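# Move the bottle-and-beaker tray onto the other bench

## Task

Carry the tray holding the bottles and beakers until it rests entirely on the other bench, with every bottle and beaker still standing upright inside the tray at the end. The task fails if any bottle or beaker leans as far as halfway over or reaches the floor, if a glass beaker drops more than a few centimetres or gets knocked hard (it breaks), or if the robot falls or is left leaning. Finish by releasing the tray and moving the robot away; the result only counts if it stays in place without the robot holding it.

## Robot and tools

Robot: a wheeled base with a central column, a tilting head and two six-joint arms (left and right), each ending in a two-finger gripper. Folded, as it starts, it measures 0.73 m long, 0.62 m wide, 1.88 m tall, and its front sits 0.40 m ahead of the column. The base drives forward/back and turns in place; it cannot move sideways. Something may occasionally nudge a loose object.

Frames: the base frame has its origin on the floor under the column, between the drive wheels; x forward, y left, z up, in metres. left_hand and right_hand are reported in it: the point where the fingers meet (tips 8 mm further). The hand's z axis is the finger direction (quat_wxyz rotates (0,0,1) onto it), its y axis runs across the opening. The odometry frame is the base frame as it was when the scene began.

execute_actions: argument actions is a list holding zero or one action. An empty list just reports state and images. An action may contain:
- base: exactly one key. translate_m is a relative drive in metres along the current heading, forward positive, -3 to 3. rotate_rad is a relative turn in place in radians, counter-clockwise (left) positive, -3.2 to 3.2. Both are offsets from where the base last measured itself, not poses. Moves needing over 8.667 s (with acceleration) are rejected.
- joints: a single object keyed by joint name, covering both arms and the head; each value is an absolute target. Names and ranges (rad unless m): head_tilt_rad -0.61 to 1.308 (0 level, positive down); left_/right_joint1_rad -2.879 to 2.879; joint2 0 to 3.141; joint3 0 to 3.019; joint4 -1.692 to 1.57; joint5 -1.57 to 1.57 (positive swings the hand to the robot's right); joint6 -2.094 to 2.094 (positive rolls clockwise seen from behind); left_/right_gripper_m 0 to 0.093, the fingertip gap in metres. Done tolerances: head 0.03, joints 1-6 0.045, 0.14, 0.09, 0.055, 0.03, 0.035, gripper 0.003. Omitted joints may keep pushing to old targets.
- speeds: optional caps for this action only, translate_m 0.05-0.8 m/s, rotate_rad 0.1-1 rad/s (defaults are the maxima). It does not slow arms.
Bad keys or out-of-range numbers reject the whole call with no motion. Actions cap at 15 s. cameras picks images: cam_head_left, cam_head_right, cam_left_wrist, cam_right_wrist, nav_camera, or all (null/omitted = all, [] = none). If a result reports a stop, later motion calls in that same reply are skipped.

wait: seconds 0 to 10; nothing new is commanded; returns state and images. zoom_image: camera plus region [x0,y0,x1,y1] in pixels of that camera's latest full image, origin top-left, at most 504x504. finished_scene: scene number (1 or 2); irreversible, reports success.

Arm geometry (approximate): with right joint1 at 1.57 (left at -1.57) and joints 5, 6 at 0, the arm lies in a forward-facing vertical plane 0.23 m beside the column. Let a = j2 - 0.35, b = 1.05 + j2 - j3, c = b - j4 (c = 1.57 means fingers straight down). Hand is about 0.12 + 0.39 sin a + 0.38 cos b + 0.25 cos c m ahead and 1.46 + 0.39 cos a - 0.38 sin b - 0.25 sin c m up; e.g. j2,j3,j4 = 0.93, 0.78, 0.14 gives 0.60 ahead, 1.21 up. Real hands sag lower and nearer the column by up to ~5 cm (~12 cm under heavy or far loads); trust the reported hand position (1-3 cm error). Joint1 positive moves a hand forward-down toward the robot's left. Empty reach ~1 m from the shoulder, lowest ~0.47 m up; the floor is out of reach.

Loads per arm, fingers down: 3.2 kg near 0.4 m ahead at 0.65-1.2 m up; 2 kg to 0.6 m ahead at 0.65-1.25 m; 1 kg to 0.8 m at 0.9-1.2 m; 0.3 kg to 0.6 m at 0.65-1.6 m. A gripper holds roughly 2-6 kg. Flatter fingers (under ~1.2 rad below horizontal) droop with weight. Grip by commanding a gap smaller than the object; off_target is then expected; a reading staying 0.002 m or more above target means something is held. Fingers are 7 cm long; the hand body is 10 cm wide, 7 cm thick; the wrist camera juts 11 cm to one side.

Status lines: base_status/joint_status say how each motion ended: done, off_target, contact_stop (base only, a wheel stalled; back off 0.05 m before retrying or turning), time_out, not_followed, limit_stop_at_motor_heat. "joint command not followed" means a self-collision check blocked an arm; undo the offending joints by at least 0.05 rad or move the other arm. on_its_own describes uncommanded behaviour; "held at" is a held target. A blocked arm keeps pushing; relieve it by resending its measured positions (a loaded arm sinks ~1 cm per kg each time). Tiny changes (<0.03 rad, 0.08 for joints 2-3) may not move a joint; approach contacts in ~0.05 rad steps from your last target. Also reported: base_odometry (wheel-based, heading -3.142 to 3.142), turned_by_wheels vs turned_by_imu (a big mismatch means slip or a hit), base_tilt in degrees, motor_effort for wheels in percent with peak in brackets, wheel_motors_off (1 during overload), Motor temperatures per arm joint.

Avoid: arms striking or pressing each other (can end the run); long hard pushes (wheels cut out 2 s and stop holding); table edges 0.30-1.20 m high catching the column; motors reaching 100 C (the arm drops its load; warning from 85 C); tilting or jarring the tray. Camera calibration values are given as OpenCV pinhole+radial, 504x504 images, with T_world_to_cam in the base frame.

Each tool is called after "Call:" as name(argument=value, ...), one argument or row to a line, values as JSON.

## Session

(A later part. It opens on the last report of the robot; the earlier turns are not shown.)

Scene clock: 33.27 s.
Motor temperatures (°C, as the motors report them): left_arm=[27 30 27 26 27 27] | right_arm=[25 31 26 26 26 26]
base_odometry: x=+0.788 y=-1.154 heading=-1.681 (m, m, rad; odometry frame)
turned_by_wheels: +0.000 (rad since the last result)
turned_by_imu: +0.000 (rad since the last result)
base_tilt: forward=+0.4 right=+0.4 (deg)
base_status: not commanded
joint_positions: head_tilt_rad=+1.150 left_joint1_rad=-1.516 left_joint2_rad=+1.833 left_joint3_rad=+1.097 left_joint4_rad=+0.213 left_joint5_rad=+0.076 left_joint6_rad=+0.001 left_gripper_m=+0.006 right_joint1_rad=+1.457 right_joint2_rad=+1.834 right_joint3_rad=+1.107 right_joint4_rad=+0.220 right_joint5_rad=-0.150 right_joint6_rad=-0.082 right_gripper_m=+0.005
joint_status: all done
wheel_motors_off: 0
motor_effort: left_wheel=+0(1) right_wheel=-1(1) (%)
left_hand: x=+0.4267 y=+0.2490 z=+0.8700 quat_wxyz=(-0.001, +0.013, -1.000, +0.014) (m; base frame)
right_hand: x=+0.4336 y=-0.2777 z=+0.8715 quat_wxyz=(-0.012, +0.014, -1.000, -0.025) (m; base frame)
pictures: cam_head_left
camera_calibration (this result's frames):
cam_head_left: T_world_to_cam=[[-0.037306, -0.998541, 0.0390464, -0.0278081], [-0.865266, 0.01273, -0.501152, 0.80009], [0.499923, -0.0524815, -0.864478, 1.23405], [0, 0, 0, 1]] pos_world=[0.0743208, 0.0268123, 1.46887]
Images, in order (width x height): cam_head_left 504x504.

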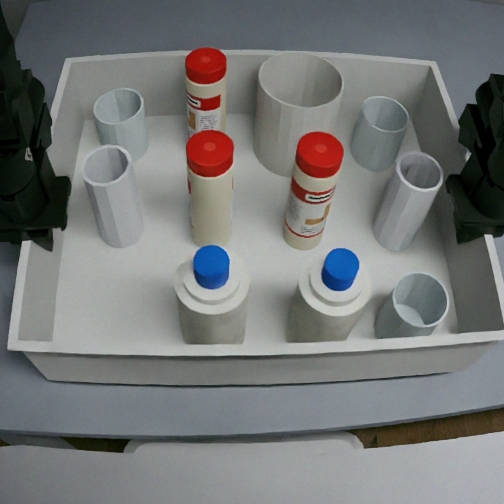

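Call:
execute_actions(
  actions=[
    {"joints":{"left_joint2_rad":1.70,"left_joint3_rad":1.04,"right_joint2_rad":1.69,"right_joint3_rad":1.045}},
  ],
  cameras=["cam_head_left"],
)

Call:
execute_actions(
  actions=[
    {"base":{"translate_m":-0.9},"speeds":{"translate_m":0.25}},
  ],
  cameras=["cam_head_left"],
)

Call:
execute_actions(
  actions=[
    {"base":{"rotate_rad":-2.46},"speeds":{"rotate_rad":0.35},"joints":{"head_tilt_rad":0.6}},
  ],
  cameras=["cam_head_left","nav_camera"],
)

Scene clock: 35.67 s.
Motor temperatures (°C, as the motors report them): left_arm=[27 30 27 26 27 27] | right_arm=[25 32 26 26 26 26]
base_odometry: x=+0.788 y=-1.154 heading=-1.681 (m, m, rad; odometry frame)
turned_by_wheels: +0.000 (rad since the last result)
turned_by_imu: -0.001 (rad since the last result)
base_tilt: forward=+0.4 right=+0.4 (deg)
base_status: not commanded
joint_positions: head_tilt_rad=+1.150 left_joint1_rad=-1.514 left_joint2_rad=+1.775 left_joint3_rad=+1.056 left_joint4_rad=+0.211 left_joint5_rad=+0.078 left_joint6_rad=+0.002 left_gripper_m=+0.006 right_joint1_rad=+1.454 right_joint2_rad=+1.775 right_joint3_rad=+1.064 right_joint4_rad=+0.220 right_joint5_rad=-0.151 right_joint6_rad=-0.081 right_gripper_m=+0.005
joint_status: all done
wheel_motors_off: 0
motor_effort: left_wheel=+0(1) right_wheel=+0(1) (%)
left_hand: x=+0.4342 y=+0.2490 z=+0.8910 quat_wxyz=(-0.008, +0.013, -1.000, +0.014) (m; base frame)
right_hand: x=+0.4410 y=-0.2776 z=+0.8931 quat_wxyz=(-0.020, +0.014, -0.999, -0.024) (m; base frame)
pictures: cam_head_left
camera_calibration (this result's frames):
cam_head_left: T_world_to_cam=[[-0.037306, -0.998541, 0.0390464, -0.0278081], [-0.865266, 0.01273, -0.501152, 0.800091], [0.499924, -0.0524815, -0.864478, 1.23405], [0, 0, 0, 1]] pos_world=[0.0743208, 0.0268123, 1.46887]
Images, in order (width x height): cam_head_left 504x504.

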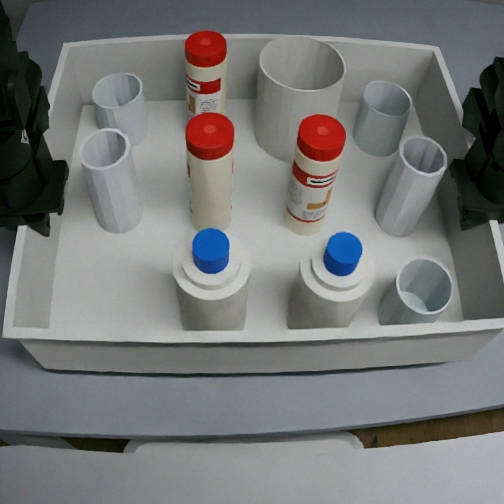

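Scene clock: 40.13 s.
Motor temperatures (°C, as the motors report them): left_arm=[27 31 27 26 28 27] | right_arm=[25 32 26 26 27 26]
base_odometry: x=+0.886 y=-0.259 heading=-1.681 (m, m, rad; odometry frame)
turned_by_wheels: +0.000 (rad since the last result)
turned_by_imu: +0.000 (rad since the last result)
base_tilt: forward=+0.4 right=+0.4 (deg)
base_status: done
joint_positions: head_tilt_rad=+1.150 left_joint1_rad=-1.514 left_joint2_rad=+1.770 left_joint3_rad=+1.045 left_joint4_rad=+0.209 left_joint5_rad=+0.077 left_joint6_rad=+0.002 left_gripper_m=+0.006 right_joint1_rad=+1.454 right_joint2_rad=+1.771 right_joint3_rad=+1.056 right_joint4_rad=+0.220 right_joint5_rad=-0.152 right_joint6_rad=-0.082 right_gripper_m=+0.005
joint_status: not commanded
wheel_motors_off: 0
motor_effort: left_wheel=+0(41) right_wheel=+0(35) (%)
left_hand: x=+0.4302 y=+0.2491 z=+0.8933 quat_wxyz=(-0.005, +0.013, -1.000, +0.014) (m; base frame)
right_hand: x=+0.4380 y=-0.2773 z=+0.8945 quat_wxyz=(-0.017, +0.014, -0.999, -0.024) (m; base frame)
pictures: cam_head_left
camera_calibration (this result's frames):
cam_head_left: T_world_to_cam=[[-0.0373034, -0.998541, 0.0390489, -0.0278121], [-0.865299, 0.01273, -0.501095, 0.800004], [0.499866, -0.0524815, -0.864511, 1.23411], [0, 0, 0, 1]] pos_world=[0.0743161, 0.0268123, 1.46886]
Images, in order (width x height): cam_head_left 504x504.

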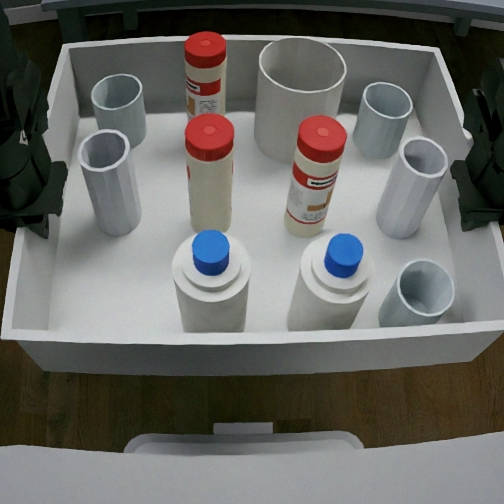

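Scene clock: 48.10 s.
Motor temperatures (°C, as the motors report them): left_arm=[27 32 27 26 29 27] | right_arm=[25 33 26 26 27 26]
base_odometry: x=+0.886 y=-0.259 heading=+2.144 (m, m, rad; odometry frame)
turned_by_wheels: -2.459 (rad since the last result)
turned_by_imu: -2.442 (rad since the last result)
base_tilt: forward=+0.4 right=+0.5 (deg)
base_status: done
joint_positions: head_tilt_rad=+0.618 left_joint1_rad=-1.514 left_joint2_rad=+1.770 left_joint3_rad=+1.045 left_joint4_rad=+0.209 left_joint5_rad=+0.079 left_joint6_rad=+0.002 left_gripper_m=+0.006 right_joint1_rad=+1.453 right_joint2_rad=+1.771 right_joint3_rad=+1.058 right_joint4_rad=+0.220 right_joint5_rad=-0.155 right_joint6_rad=-0.084 right_gripper_m=+0.005
joint_status: all done
wheel_motors_off: 0
motor_effort: left_wheel=+6(55) right_wheel=-6(43) (%)
left_hand: x=+0.4302 y=+0.2488 z=+0.8933 quat_wxyz=(-0.005, +0.013, -1.000, +0.015) (m; base frame)
right_hand: x=+0.4389 y=-0.2778 z=+0.8945 quat_wxyz=(-0.018, +0.014, -0.999, -0.025) (m; base frame)
pictures: cam_head_left, nav_camera
camera_calibration (this result's frames):
cam_head_left: T_world_to_cam=[[-0.0519579, -0.998541, 0.0147219, 0.0103842], [-0.491395, 0.01273, -0.870844, 1.35072], [0.869385, -0.0524815, -0.49134, 0.640949], [0, 0, 0, 1]] pos_world=[0.107047, 0.0268123, 1.49104]
Images, in order (width x height): cam_head_left 504x504, nav_camera 504x504.

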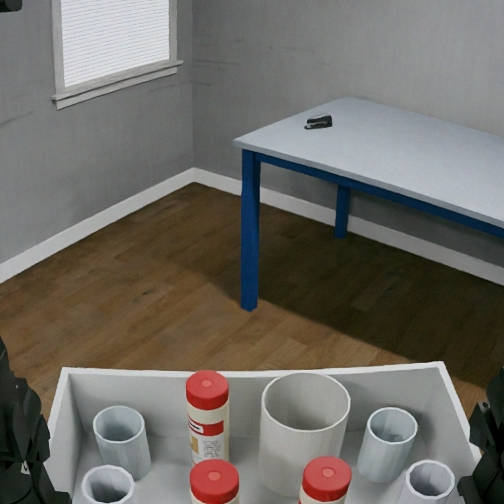

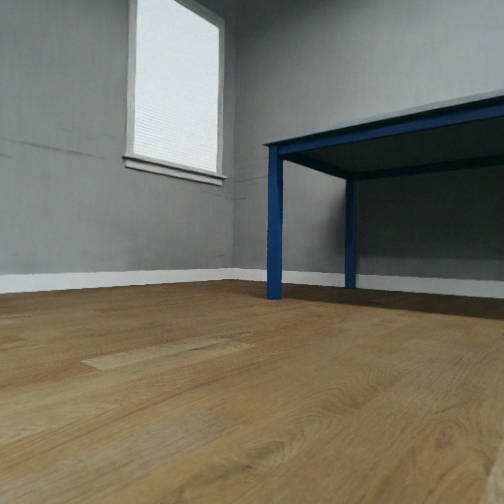

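Call:
execute_actions(
  actions=[
    {"base":{"translate_m":0.85},"speeds":{"translate_m":0.25}},
  ],
  cameras=["nav_camera"],
)

Call:
execute_actions(
  actions=[
    {"base":{"rotate_rad":-0.705},"speeds":{"rotate_rad":0.3}},
  ],
  cameras=["cam_head_left","nav_camera"],
)

Scene clock: 52.63 s.
Motor temperatures (°C, as the motors report them): left_arm=[27 32 27 26 29 27] | right_arm=[25 33 26 26 28 26]
base_odometry: x=+0.426 y=+0.455 heading=+2.143 (m, m, rad; odometry frame)
turned_by_wheels: +0.000 (rad since the last result)
turned_by_imu: -0.003 (rad since the last result)
base_tilt: forward=+0.4 right=+0.4 (deg)
base_status: done
joint_positions: head_tilt_rad=+0.617 left_joint1_rad=-1.514 left_joint2_rad=+1.768 left_joint3_rad=+1.055 left_joint4_rad=+0.211 left_joint5_rad=+0.079 left_joint6_rad=+0.000 left_gripper_m=+0.006 right_joint1_rad=+1.454 right_joint2_rad=+1.770 right_joint3_rad=+1.066 right_joint4_rad=+0.219 right_joint5_rad=-0.155 right_joint6_rad=-0.082 right_gripper_m=+0.005
joint_status: not commanded
wheel_motors_off: 0
motor_effort: left_wheel=-1(68) right_wheel=+1(46) (%)
left_hand: x=+0.4372 y=+0.2490 z=+0.8930 quat_wxyz=(-0.011, +0.013, -1.000, +0.015) (m; base frame)
right_hand: x=+0.4443 y=-0.2776 z=+0.8943 quat_wxyz=(-0.022, +0.014, -0.999, -0.025) (m; base frame)
pictures: nav_camera
Images, in order (width x height): nav_camera 504x504.

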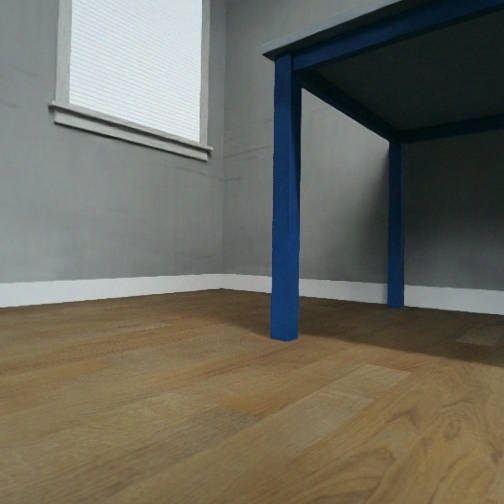

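Scene clock: 55.87 s.
Motor temperatures (°C, as the motors report them): left_arm=[27 33 27 26 30 27] | right_arm=[25 34 26 26 28 26]
base_odometry: x=+0.426 y=+0.455 heading=+1.439 (m, m, rad; odometry frame)
turned_by_wheels: -0.704 (rad since the last result)
turned_by_imu: -0.697 (rad since the last result)
base_tilt: forward=+0.4 right=+0.5 (deg)
base_status: done
joint_positions: head_tilt_rad=+0.617 left_joint1_rad=-1.515 left_joint2_rad=+1.768 left_joint3_rad=+1.055 left_joint4_rad=+0.211 left_joint5_rad=+0.078 left_joint6_rad=+0.002 left_gripper_m=+0.006 right_joint1_rad=+1.453 right_joint2_rad=+1.770 right_joint3_rad=+1.065 right_joint4_rad=+0.219 right_joint5_rad=-0.154 right_joint6_rad=-0.080 right_gripper_m=+0.005
joint_status: not commanded
wheel_motors_off: 0
motor_effort: left_wheel=+7(51) right_wheel=-5(46) (%)
left_hand: x=+0.4372 y=+0.2486 z=+0.8930 quat_wxyz=(-0.011, +0.012, -1.000, +0.014) (m; base frame)
right_hand: x=+0.4438 y=-0.2781 z=+0.8944 quat_wxyz=(-0.022, +0.013, -0.999, -0.025) (m; base frame)
pictures: cam_head_left, nav_camera
camera_calibration (this result's frames):
cam_head_left: T_world_to_cam=[[-0.0519679, -0.998541, 0.0146866, 0.0104391], [-0.490804, 0.01273, -0.871177, 1.35121], [0.869719, -0.0524815, -0.490749, 0.640023], [0, 0, 0, 1]] pos_world=[0.10708, 0.0268123, 1.49108]
Images, in order (width x height): cam_head_left 504x504, nav_camera 504x504.

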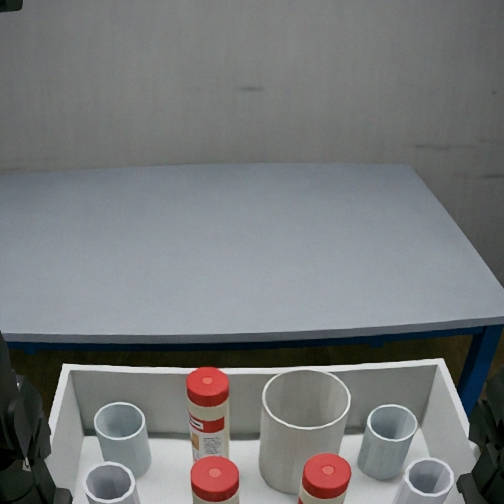

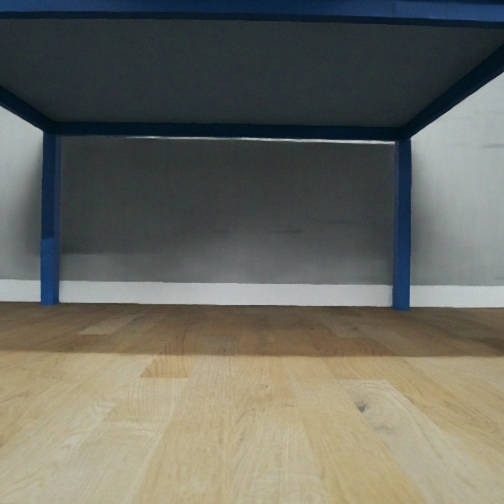

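Call:
execute_actions(
  actions=[
    {"base":{"translate_m":0.8},"speeds":{"translate_m":0.15},"joints":{"head_tilt_rad":1.2}},
  ],
  cameras=["cam_head_left","cam_head_right","nav_camera"],
)

Scene clock: 62.87 s.
Motor temperatures (°C, as the motors report them): left_arm=[27 33 27 26 30 27] | right_arm=[25 34 26 26 28 26]
base_odometry: x=+0.531 y=+1.248 heading=+1.438 (m, m, rad; odometry frame)
turned_by_wheels: -0.001 (rad since the last result)
turned_by_imu: -0.004 (rad since the last result)
base_tilt: forward=+0.4 right=+0.4 (deg)
base_status: done
joint_positions: head_tilt_rad=+1.198 left_joint1_rad=-1.514 left_joint2_rad=+1.768 left_joint3_rad=+1.055 left_joint4_rad=+0.210 left_joint5_rad=+0.078 left_joint6_rad=+0.001 left_gripper_m=+0.006 right_joint1_rad=+1.453 right_joint2_rad=+1.770 right_joint3_rad=+1.065 right_joint4_rad=+0.219 right_joint5_rad=-0.155 right_joint6_rad=-0.081 right_gripper_m=+0.005
joint_status: all done
wheel_motors_off: 0
motor_effort: left_wheel=-1(67) right_wheel=+2(43) (%)
left_hand: x=+0.4375 y=+0.2489 z=+0.8932 quat_wxyz=(-0.011, +0.013, -1.000, +0.014) (m; base frame)
right_hand: x=+0.4440 y=-0.2778 z=+0.8945 quat_wxyz=(-0.022, +0.014, -0.999, -0.025) (m; base frame)
pictures: cam_head_left, cam_head_right, nav_camera
camera_calibration (this result's frames):
cam_head_left: T_world_to_cam=[[-0.0353881, -0.998541, 0.0407926, -0.0305932], [-0.888331, 0.01273, -0.459028, 0.736373], [0.457838, -0.0524815, -0.887485, 1.27159], [0, 0, 0, 1]] pos_world=[0.0708772, 0.0268123, 1.46778]
cam_head_right: T_world_to_cam=[[-0.029845, -0.998536, 0.0451075, -0.105508], [-0.895518, 0.00666474, -0.444976, 0.710929], [0.444024, -0.0536749, -0.894406, 1.28042], [0, 0, 0, 1]] pos_world=[0.0649624, -0.041365, 1.46632]
Images, in order (width x height): cam_head_left 504x504, cam_head_right 504x504, nav_camera 504x504.

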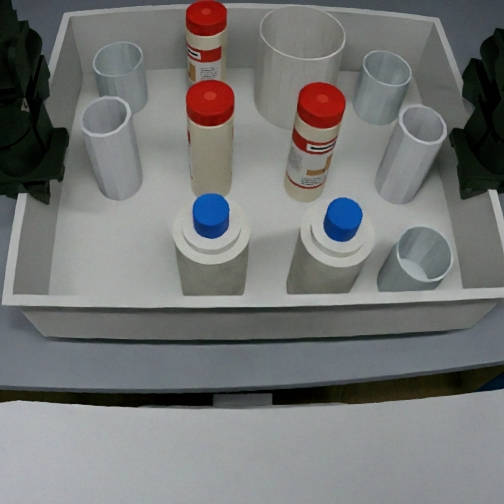

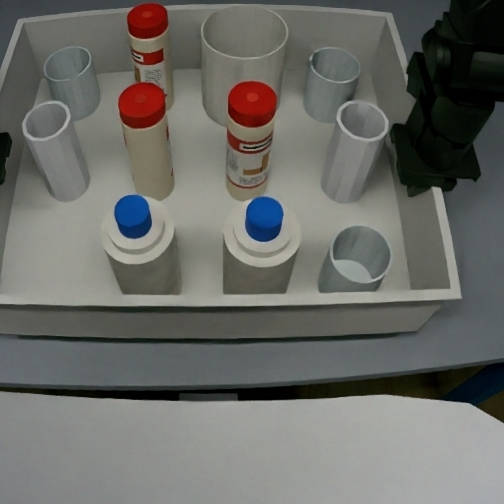

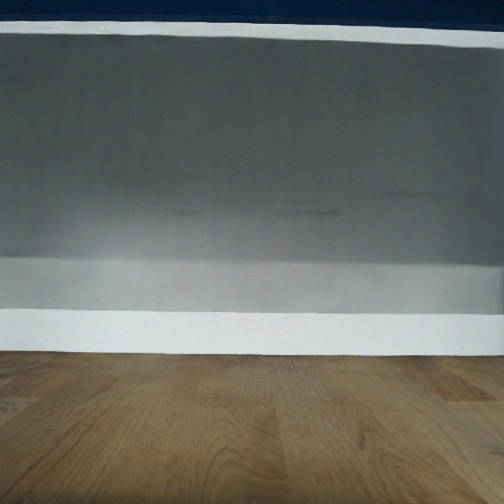

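Call:
execute_actions(
  actions=[
    {"base":{"translate_m":0.06},"speeds":{"translate_m":0.08}},
  ],
  cameras=["cam_head_right"],
)

Call:
execute_actions(
  actions=[
    {"joints":{"left_joint2_rad":1.77,"left_joint3_rad":1.08,"right_joint2_rad":1.77,"right_joint3_rad":1.085}},
  ],
  cameras=[],
)

Call:
execute_actions(
  actions=[
    {"joints":{"left_joint2_rad":1.83,"left_joint3_rad":1.125,"right_joint2_rad":1.83,"right_joint3_rad":1.13}},
  ],
  cameras=[],
)

Call:
execute_actions(
  actions=[
    {"joints":{"left_joint2_rad":1.88,"left_joint3_rad":1.16,"right_joint2_rad":1.88,"right_joint3_rad":1.165}},
  ],
  cameras=["cam_head_right"],
)

Scene clock: 64.67 s.
Motor temperatures (°C, as the motors report them): left_arm=[27 33 28 26 30 27] | right_arm=[25 34 26 26 29 26]
base_odometry: x=+0.539 y=+1.308 heading=+1.438 (m, m, rad; odometry frame)
turned_by_wheels: +0.000 (rad since the last result)
turned_by_imu: -0.001 (rad since the last result)
base_tilt: forward=+0.4 right=+0.4 (deg)
base_status: done
joint_positions: head_tilt_rad=+1.199 left_joint1_rad=-1.514 left_joint2_rad=+1.768 left_joint3_rad=+1.052 left_joint4_rad=+0.211 left_joint5_rad=+0.078 left_joint6_rad=+0.001 left_gripper_m=+0.006 right_joint1_rad=+1.453 right_joint2_rad=+1.770 right_joint3_rad=+1.063 right_joint4_rad=+0.219 right_joint5_rad=-0.154 right_joint6_rad=-0.082 right_gripper_m=+0.005
joint_status: not commanded
wheel_motors_off: 0
motor_effort: left_wheel=+0(40) right_wheel=+0(36) (%)
left_hand: x=+0.4357 y=+0.2488 z=+0.8934 quat_wxyz=(-0.010, +0.013, -1.000, +0.014) (m; base frame)
right_hand: x=+0.4428 y=-0.2778 z=+0.8946 quat_wxyz=(-0.021, +0.014, -0.999, -0.025) (m; base frame)
pictures: cam_head_right
camera_calibration (this result's frames):
cam_head_right: T_world_to_cam=[[-0.0298001, -0.998536, 0.0451372, -0.105556], [-0.89596, 0.00666474, -0.444084, 0.709577], [0.443133, -0.0536749, -0.894847, 1.28115], [0, 0, 0, 1]] pos_world=[0.064889, -0.041365, 1.46631]
Images, in order (width x height): cam_head_right 504x504.

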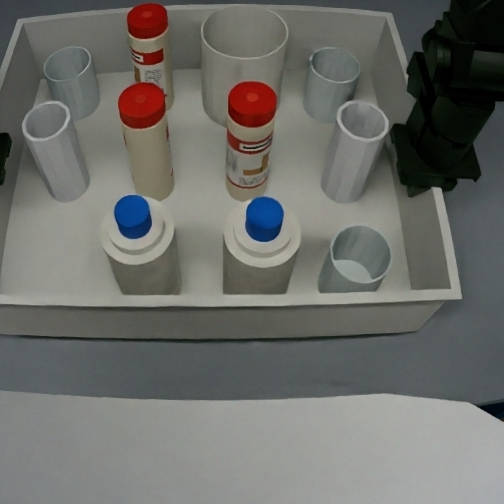

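Scene clock: 65.47 s.
Motor temperatures (°C, as the motors report them): left_arm=[27 33 28 26 30 27] | right_arm=[25 34 26 26 29 26]
base_odometry: x=+0.539 y=+1.308 heading=+1.438 (m, m, rad; odometry frame)
turned_by_wheels: +0.000 (rad since the last result)
turned_by_imu: +0.000 (rad since the last result)
base_tilt: forward=+0.5 right=+0.4 (deg)
base_status: not commanded
joint_positions: head_tilt_rad=+1.199 left_joint1_rad=-1.514 left_joint2_rad=+1.823 left_joint3_rad=+1.093 left_joint4_rad=+0.211 left_joint5_rad=+0.078 left_joint6_rad=+0.001 left_gripper_m=+0.006 right_joint1_rad=+1.457 right_joint2_rad=+1.825 right_joint3_rad=+1.105 right_joint4_rad=+0.219 right_joint5_rad=-0.152 right_joint6_rad=-0.081 right_gripper_m=+0.005
joint_status: all done
wheel_motors_off: 0
motor_effort: left_wheel=+0(1) right_wheel=+1(1) (%)
left_hand: x=+0.4296 y=+0.2497 z=+0.8732 quat_wxyz=(-0.003, +0.014, -1.000, +0.014) (m; base frame)
right_hand: x=+0.4373 y=-0.2770 z=+0.8744 quat_wxyz=(-0.015, +0.014, -0.999, -0.026) (m; base frame)
pictures: none
No camera images: the call's "cameras" was empty. Leave "cameras" out to get every camera's image.

Scene clock: 66.23 s.
Motor temperatures (°C, as the motors report them): left_arm=[27 33 28 26 30 27] | right_arm=[25 34 26 26 29 26]
base_odometry: x=+0.539 y=+1.308 heading=+1.438 (m, m, rad; odometry frame)
turned_by_wheels: +0.000 (rad since the last result)
turned_by_imu: +0.000 (rad since the last result)
base_tilt: forward=+0.4 right=+0.4 (deg)
base_status: not commanded
joint_positions: head_tilt_rad=+1.199 left_joint1_rad=-1.515 left_joint2_rad=+1.882 left_joint3_rad=+1.139 left_joint4_rad=+0.211 left_joint5_rad=+0.078 left_joint6_rad=+0.001 left_gripper_m=+0.006 right_joint1_rad=+1.461 right_joint2_rad=+1.884 right_joint3_rad=+1.151 right_joint4_rad=+0.219 right_joint5_rad=-0.150 right_joint6_rad=-0.081 right_gripper_m=+0.005
joint_status: all done
wheel_motors_off: 0
motor_effort: left_wheel=+0(1) right_wheel=+1(2) (%)
left_hand: x=+0.4229 y=+0.2503 z=+0.8516 quat_wxyz=(+0.004, +0.014, -1.000, +0.015) (m; base frame)
right_hand: x=+0.4308 y=-0.2767 z=+0.8525 quat_wxyz=(-0.008, +0.013, -1.000, -0.027) (m; base frame)
pictures: none
No camera images: the call's "cameras" was empty. Leave "cameras" out to get every camera's image.

Scene clock: 66.97 s.
Motor temperatures (°C, as the motors report them): left_arm=[27 33 28 26 30 27] | right_arm=[25 34 26 26 29 26]
base_odometry: x=+0.539 y=+1.308 heading=+1.438 (m, m, rad; odometry frame)
turned_by_wheels: +0.000 (rad since the last result)
turned_by_imu: +0.000 (rad since the last result)
base_tilt: forward=+0.4 right=+0.4 (deg)
base_status: not commanded
joint_positions: head_tilt_rad=+1.199 left_joint1_rad=-1.515 left_joint2_rad=+1.928 left_joint3_rad=+1.173 left_joint4_rad=+0.213 left_joint5_rad=+0.079 left_joint6_rad=+0.001 left_gripper_m=+0.006 right_joint1_rad=+1.463 right_joint2_rad=+1.929 right_joint3_rad=+1.188 right_joint4_rad=+0.219 right_joint5_rad=-0.149 right_joint6_rad=-0.081 right_gripper_m=+0.005
joint_status: all done
wheel_motors_off: 0
motor_effort: left_wheel=+0(1) right_wheel=+2(1) (%)
left_hand: x=+0.4164 y=+0.2507 z=+0.8352 quat_wxyz=(+0.009, +0.014, -1.000, +0.015) (m; base frame)
right_hand: x=+0.4253 y=-0.2767 z=+0.8357 quat_wxyz=(-0.003, +0.013, -1.000, -0.027) (m; base frame)
pictures: cam_head_right
camera_calibration (this result's frames):
cam_head_right: T_world_to_cam=[[-0.0298001, -0.998536, 0.0451372, -0.105556], [-0.89596, 0.00666474, -0.444084, 0.709577], [0.443133, -0.0536749, -0.894847, 1.28115], [0, 0, 0, 1]] pos_world=[0.064889, -0.041365, 1.46631]
Images, in order (width x height): cam_head_right 504x504.

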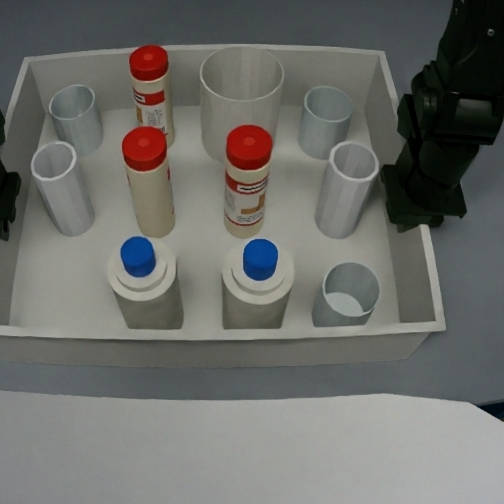

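Call:
execute_actions(
  actions=[
    {"joints":{"left_joint2_rad":1.93,"left_joint3_rad":1.195,"right_joint2_rad":1.93,"right_joint3_rad":1.2}},
  ],
  cameras=[],
)

Call:
execute_actions(
  actions=[
    {"joints":{"left_joint2_rad":1.97,"right_joint2_rad":1.965}},
  ],
  cameras=["cam_head_left"],
)

Scene clock: 67.80 s.
Motor temperatures (°C, as the motors report them): left_arm=[27 33 28 26 30 27] | right_arm=[25 34 26 26 29 26]
base_odometry: x=+0.539 y=+1.308 heading=+1.438 (m, m, rad; odometry frame)
turned_by_wheels: +0.000 (rad since the last result)
turned_by_imu: +0.000 (rad since the last result)
base_tilt: forward=+0.4 right=+0.4 (deg)
base_status: not commanded
joint_positions: head_tilt_rad=+1.199 left_joint1_rad=-1.515 left_joint2_rad=+1.953 left_joint3_rad=+1.202 left_joint4_rad=+0.221 left_joint5_rad=+0.088 left_joint6_rad=+0.001 left_gripper_m=+0.006 right_joint1_rad=+1.464 right_joint2_rad=+1.940 right_joint3_rad=+1.201 right_joint4_rad=+0.219 right_joint5_rad=-0.141 right_joint6_rad=-0.079 right_gripper_m=+0.005
joint_status: all done
wheel_motors_off: 0
motor_effort: left_wheel=+0(1) right_wheel=+0(1) (%)
left_hand: x=+0.4203 y=+0.2498 z=+0.8251 quat_wxyz=(+0.003, +0.014, -1.000, +0.019) (m; base frame)
right_hand: x=+0.4271 y=-0.2776 z=+0.8313 quat_wxyz=(-0.005, +0.013, -1.000, -0.024) (m; base frame)
pictures: none
No camera images: the call's "cameras" was empty. Leave "cameras" out to get every camera's image.

Scene clock: 68.33 s.
Motor temperatures (°C, as the motors report them): left_arm=[27 33 28 26 30 27] | right_arm=[25 34 26 26 29 26]
base_odometry: x=+0.539 y=+1.308 heading=+1.438 (m, m, rad; odometry frame)
turned_by_wheels: +0.000 (rad since the last result)
turned_by_imu: +0.000 (rad since the last result)
base_tilt: forward=+0.4 right=+0.4 (deg)
base_status: not commanded
joint_positions: head_tilt_rad=+1.199 left_joint1_rad=-1.515 left_joint2_rad=+1.955 left_joint3_rad=+1.202 left_joint4_rad=+0.221 left_joint5_rad=+0.088 left_joint6_rad=+0.001 left_gripper_m=+0.006 right_joint1_rad=+1.464 right_joint2_rad=+1.940 right_joint3_rad=+1.201 right_joint4_rad=+0.219 right_joint5_rad=-0.141 right_joint6_rad=-0.079 right_gripper_m=+0.005
joint_status: all done
wheel_motors_off: 0
motor_effort: left_wheel=+0(0) right_wheel=-1(1) (%)
left_hand: x=+0.4196 y=+0.2498 z=+0.8247 quat_wxyz=(+0.003, +0.014, -1.000, +0.019) (m; base frame)
right_hand: x=+0.4268 y=-0.2776 z=+0.8312 quat_wxyz=(-0.004, +0.013, -1.000, -0.024) (m; base frame)
pictures: cam_head_left
camera_calibration (this result's frames):
cam_head_left: T_world_to_cam=[[-0.0353475, -0.998541, 0.0408279, -0.0306495], [-0.888788, 0.01273, -0.458143, 0.735033], [0.456954, -0.0524815, -0.887941, 1.27234], [0, 0, 0, 1]] pos_world=[0.0708053, 0.0268123, 1.46776]
Images, in order (width x height): cam_head_left 504x504.

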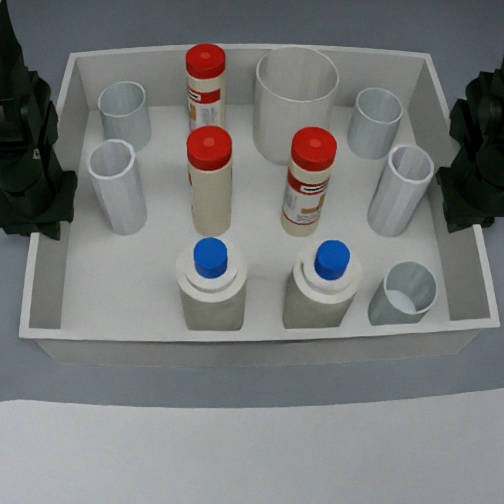

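Landed at the grasp heights. Release.

Call:
execute_actions(
  actions=[
    {"joints":{"left_gripper_m":0.03,"right_gripper_m":0.03,"left_joint5_rad":0.088,"right_joint5_rad":-0.141,"left_joint2_rad":1.955,"right_joint2_rad":1.94}},
  ],
  cameras=["cam_left_wrist","cam_right_wrist"],
)

Call:
execute_actions(
  actions=[
    {"joints":{"left_joint2_rad":1.78,"left_joint3_rad":1.05,"right_joint2_rad":1.78,"right_joint3_rad":1.05}},
  ],
  cameras=["cam_head_left","cam_left_wrist","cam_right_wrist"],
)

Scene clock: 69.33 s.
Motor temperatures (°C, as the motors report them): left_arm=[27 33 28 26 30 27] | right_arm=[25 34 26 26 28 26]
base_odometry: x=+0.539 y=+1.308 heading=+1.438 (m, m, rad; odometry frame)
turned_by_wheels: +0.000 (rad since the last result)
turned_by_imu: +0.000 (rad since the last result)
base_tilt: forward=+0.4 right=+0.5 (deg)
base_status: not commanded
joint_positions: head_tilt_rad=+1.199 left_joint1_rad=-1.518 left_joint2_rad=+1.955 left_joint3_rad=+1.202 left_joint4_rad=+0.221 left_joint5_rad=+0.085 left_joint6_rad=+0.001 left_gripper_m=+0.030 right_joint1_rad=+1.467 right_joint2_rad=+1.940 right_joint3_rad=+1.201 right_joint4_rad=+0.219 right_joint5_rad=-0.140 right_joint6_rad=-0.079 right_gripper_m=+0.030
joint_status: all done
wheel_motors_off: 0
motor_effort: left_wheel=+0(1) right_wheel=+0(0) (%)
left_hand: x=+0.4196 y=+0.2481 z=+0.8246 quat_wxyz=(+0.003, +0.013, -1.000, +0.019) (m; base frame)
right_hand: x=+0.4269 y=-0.2756 z=+0.8310 quat_wxyz=(-0.004, +0.014, -1.000, -0.025) (m; base frame)
pictures: cam_left_wrist, cam_right_wrist
camera_calibration (this result's frames):
cam_left_wrist: T_world_to_cam=[[0.0123344, -0.999606, 0.0252172, 0.224734], [-0.809455, 0.00482437, 0.587162, -0.137812], [-0.587053, -0.0276545, -0.809076, 1.04837], [0, 0, 0, 1]] pos_world=[0.501125, 0.254302, 0.923464]
cam_right_wrist: T_world_to_cam=[[0.0275995, -0.997474, -0.0654472, -0.227344], [-0.81309, -0.0604867, 0.578987, -0.144801], [-0.581483, 0.0372347, -0.812706, 1.05908], [0, 0, 0, 1]] pos_world=[0.504375, -0.274963, 0.929679]
Images, in order (width x height): cam_left_wrist 504x504, cam_right_wrist 504x504.

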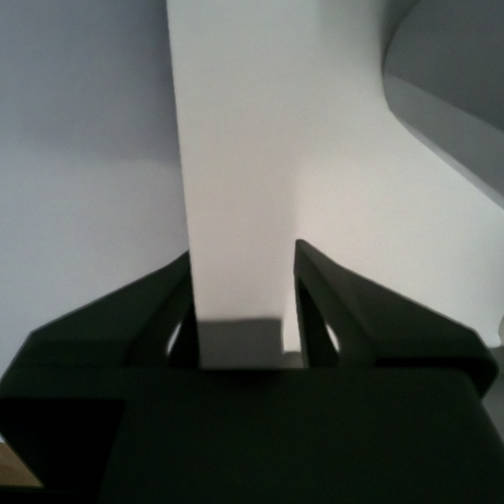

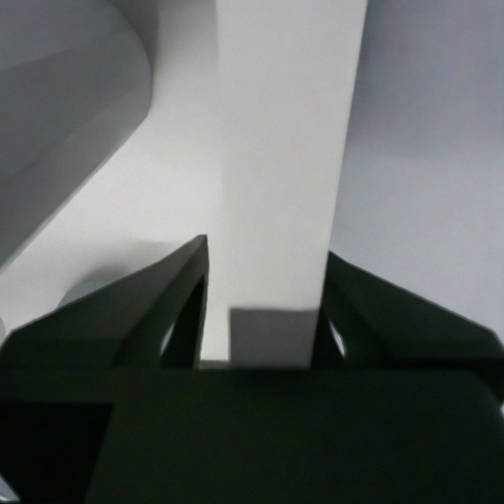

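Scene clock: 70.30 s.
Motor temperatures (°C, as the motors report them): left_arm=[27 33 28 26 30 27] | right_arm=[25 34 26 26 28 26]
base_odometry: x=+0.539 y=+1.308 heading=+1.438 (m, m, rad; odometry frame)
turned_by_wheels: +0.000 (rad since the last result)
turned_by_imu: +0.000 (rad since the last result)
base_tilt: forward=+0.4 right=+0.4 (deg)
base_status: not commanded
joint_positions: head_tilt_rad=+1.199 left_joint1_rad=-1.519 left_joint2_rad=+1.771 left_joint3_rad=+1.050 left_joint4_rad=+0.221 left_joint5_rad=+0.086 left_joint6_rad=+0.001 left_gripper_m=+0.030 right_joint1_rad=+1.467 right_joint2_rad=+1.782 right_joint3_rad=+1.054 right_joint4_rad=+0.219 right_joint5_rad=-0.139 right_joint6_rad=-0.079 right_gripper_m=+0.030
joint_status: all done
wheel_motors_off: 0
motor_effort: left_wheel=+0(1) right_wheel=+1(1) (%)
left_hand: x=+0.4357 y=+0.2444 z=+0.8926 quat_wxyz=(-0.013, +0.012, -1.000, +0.020) (m; base frame)
right_hand: x=+0.4307 y=-0.2706 z=+0.8907 quat_wxyz=(-0.010, +0.015, -1.000, -0.024) (m; base frame)
pictures: cam_head_left, cam_left_wrist, cam_right_wrist
camera_calibration (this result's frames):
cam_head_left: T_world_to_cam=[[-0.0353475, -0.998541, 0.0408279, -0.0306495], [-0.888788, 0.01273, -0.458142, 0.735032], [0.456954, -0.0524815, -0.887941, 1.27234], [0, 0, 0, 1]] pos_world=[0.0708053, 0.0268123, 1.46776]
cam_left_wrist: T_world_to_cam=[[0.00945889, -0.999595, 0.0268581, 0.218944], [-0.82783, 0.00723816, 0.560932, -0.133861], [-0.560899, -0.0275398, -0.827426, 1.11762], [0, 0, 0, 1]] pos_world=[0.513988, 0.250603, 0.993957]
cam_right_wrist: T_world_to_cam=[[0.0293457, -0.997533, -0.0637742, -0.220781], [-0.819545, -0.0605386, 0.569808, -0.164967], [-0.572263, 0.0355443, -0.819299, 1.11102], [0, 0, 0, 1]] pos_world=[0.507079, -0.269714, 0.990179]
Images, in order (width x height): cam_head_left 504x504, cam_left_wrist 504x504, cam_right_wrist 504x504.

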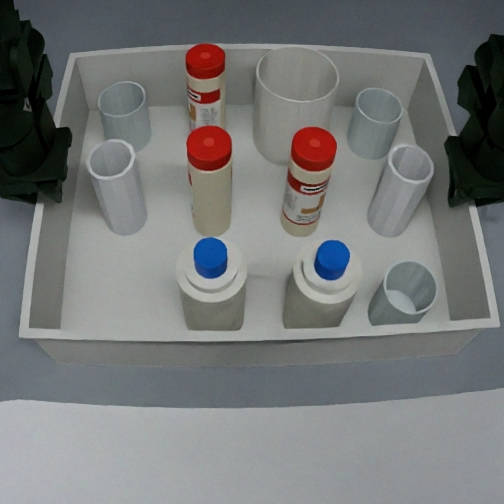

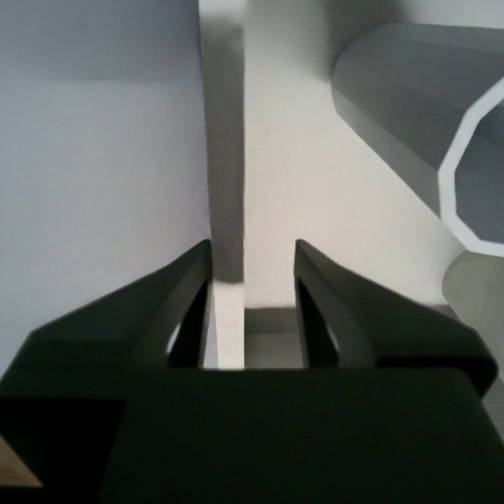

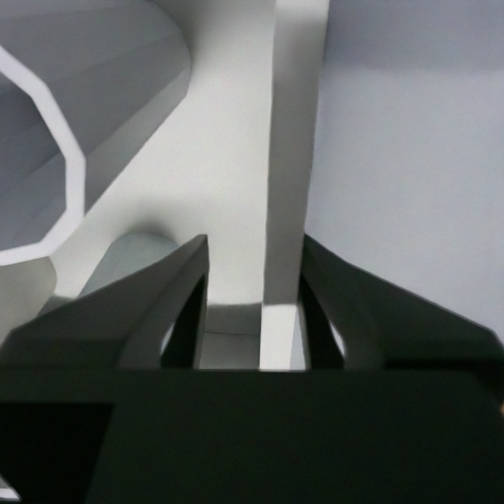

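Call:
execute_actions(
  actions=[
    {"joints":{"left_joint2_rad":1.45,"left_joint3_rad":0.82,"right_joint2_rad":1.45,"right_joint3_rad":0.82}},
  ],
  cameras=["cam_head_left"],
)

Call:
execute_actions(
  actions=[
    {"base":{"translate_m":-0.9},"joints":{"head_tilt_rad":0.7}},
  ],
  cameras=["cam_head_left"],
)

Scene clock: 71.73 s.
Motor temperatures (°C, as the motors report them): left_arm=[27 33 28 26 30 27] | right_arm=[25 34 26 26 28 26]
base_odometry: x=+0.539 y=+1.308 heading=+1.438 (m, m, rad; odometry frame)
turned_by_wheels: +0.000 (rad since the last result)
turned_by_imu: +0.000 (rad since the last result)
base_tilt: forward=+0.5 right=+0.4 (deg)
base_status: not commanded
joint_positions: head_tilt_rad=+1.199 left_joint1_rad=-1.519 left_joint2_rad=+1.436 left_joint3_rad=+0.821 left_joint4_rad=+0.221 left_joint5_rad=+0.086 left_joint6_rad=+0.001 left_gripper_m=+0.030 right_joint1_rad=+1.468 right_joint2_rad=+1.437 right_joint3_rad=+0.824 right_joint4_rad=+0.219 right_joint5_rad=-0.138 right_joint6_rad=-0.079 right_gripper_m=+0.030
joint_status: all done
wheel_motors_off: 0
motor_effort: left_wheel=+0(1) right_wheel=+0(1) (%)
left_hand: x=+0.4620 y=+0.2396 z=+1.0107 quat_wxyz=(-0.065, +0.008, -0.998, +0.020) (m; base frame)
right_hand: x=+0.4622 y=-0.2613 z=+1.0119 quat_wxyz=(-0.067, +0.021, -0.997, -0.020) (m; base frame)
pictures: cam_head_left
camera_calibration (this result's frames):
cam_head_left: T_world_to_cam=[[-0.0353475, -0.998541, 0.0408279, -0.0306495], [-0.888788, 0.01273, -0.458142, 0.735032], [0.456954, -0.0524815, -0.887941, 1.27234], [0, 0, 0, 1]] pos_world=[0.0708053, 0.0268123, 1.46776]
Images, in order (width x height): cam_head_left 504x504.

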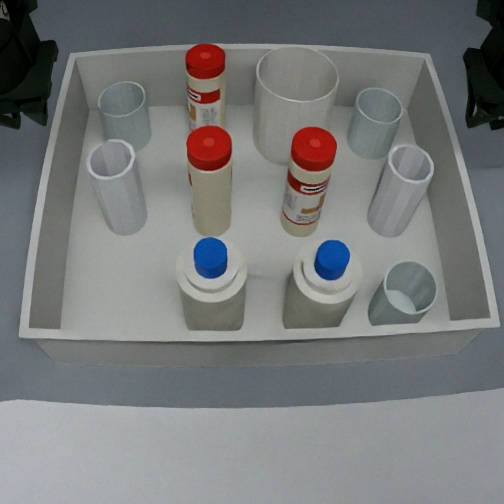

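Scene clock: 74.73 s.
Motor temperatures (°C, as the motors report them): left_arm=[27 32 27 26 29 27] | right_arm=[25 33 26 26 28 26]
base_odometry: x=+0.420 y=+0.416 heading=+1.438 (m, m, rad; odometry frame)
turned_by_wheels: -0.001 (rad since the last result)
turned_by_imu: -0.001 (rad since the last result)
base_tilt: forward=+0.3 right=+0.5 (deg)
base_status: done
joint_positions: head_tilt_rad=+0.716 left_joint1_rad=-1.520 left_joint2_rad=+1.440 left_joint3_rad=+0.818 left_joint4_rad=+0.221 left_joint5_rad=+0.086 left_joint6_rad=+0.001 left_gripper_m=+0.030 right_joint1_rad=+1.469 right_joint2_rad=+1.438 right_joint3_rad=+0.818 right_joint4_rad=+0.219 right_joint5_rad=-0.139 right_joint6_rad=-0.079 right_gripper_m=+0.030
joint_status: all done
wheel_motors_off: 0
motor_effort: left_wheel=-1(41) right_wheel=+2(59) (%)
left_hand: x=+0.4578 y=+0.2389 z=+1.0091 quat_wxyz=(-0.061, +0.008, -0.998, +0.020) (m; base frame)
right_hand: x=+0.4578 y=-0.2603 z=+1.0114 quat_wxyz=(-0.063, +0.021, -0.998, -0.021) (m; base frame)
pictures: cam_head_left
camera_calibration (this result's frames):
cam_head_left: T_world_to_cam=[[-0.050257, -0.998541, 0.0197634, 0.00253518], [-0.574707, 0.01273, -0.81826, 1.27391], [0.816814, -0.0524815, -0.574508, 0.771657], [0, 0, 0, 1]] pos_world=[0.101952, 0.0268123, 1.48566]
Images, in order (width x height): cam_head_left 504x504.

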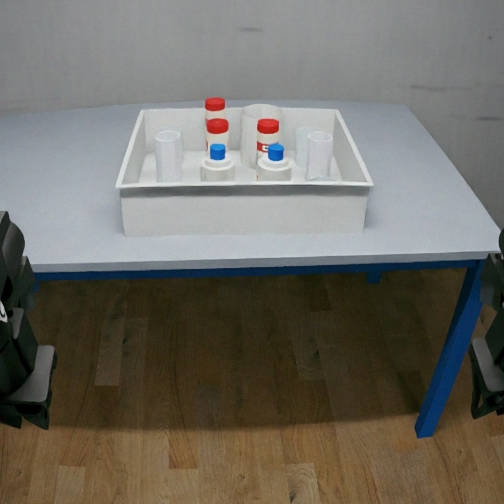

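Call:
finished_scene(
  scene=2,
)

The scene is finished: the task was done.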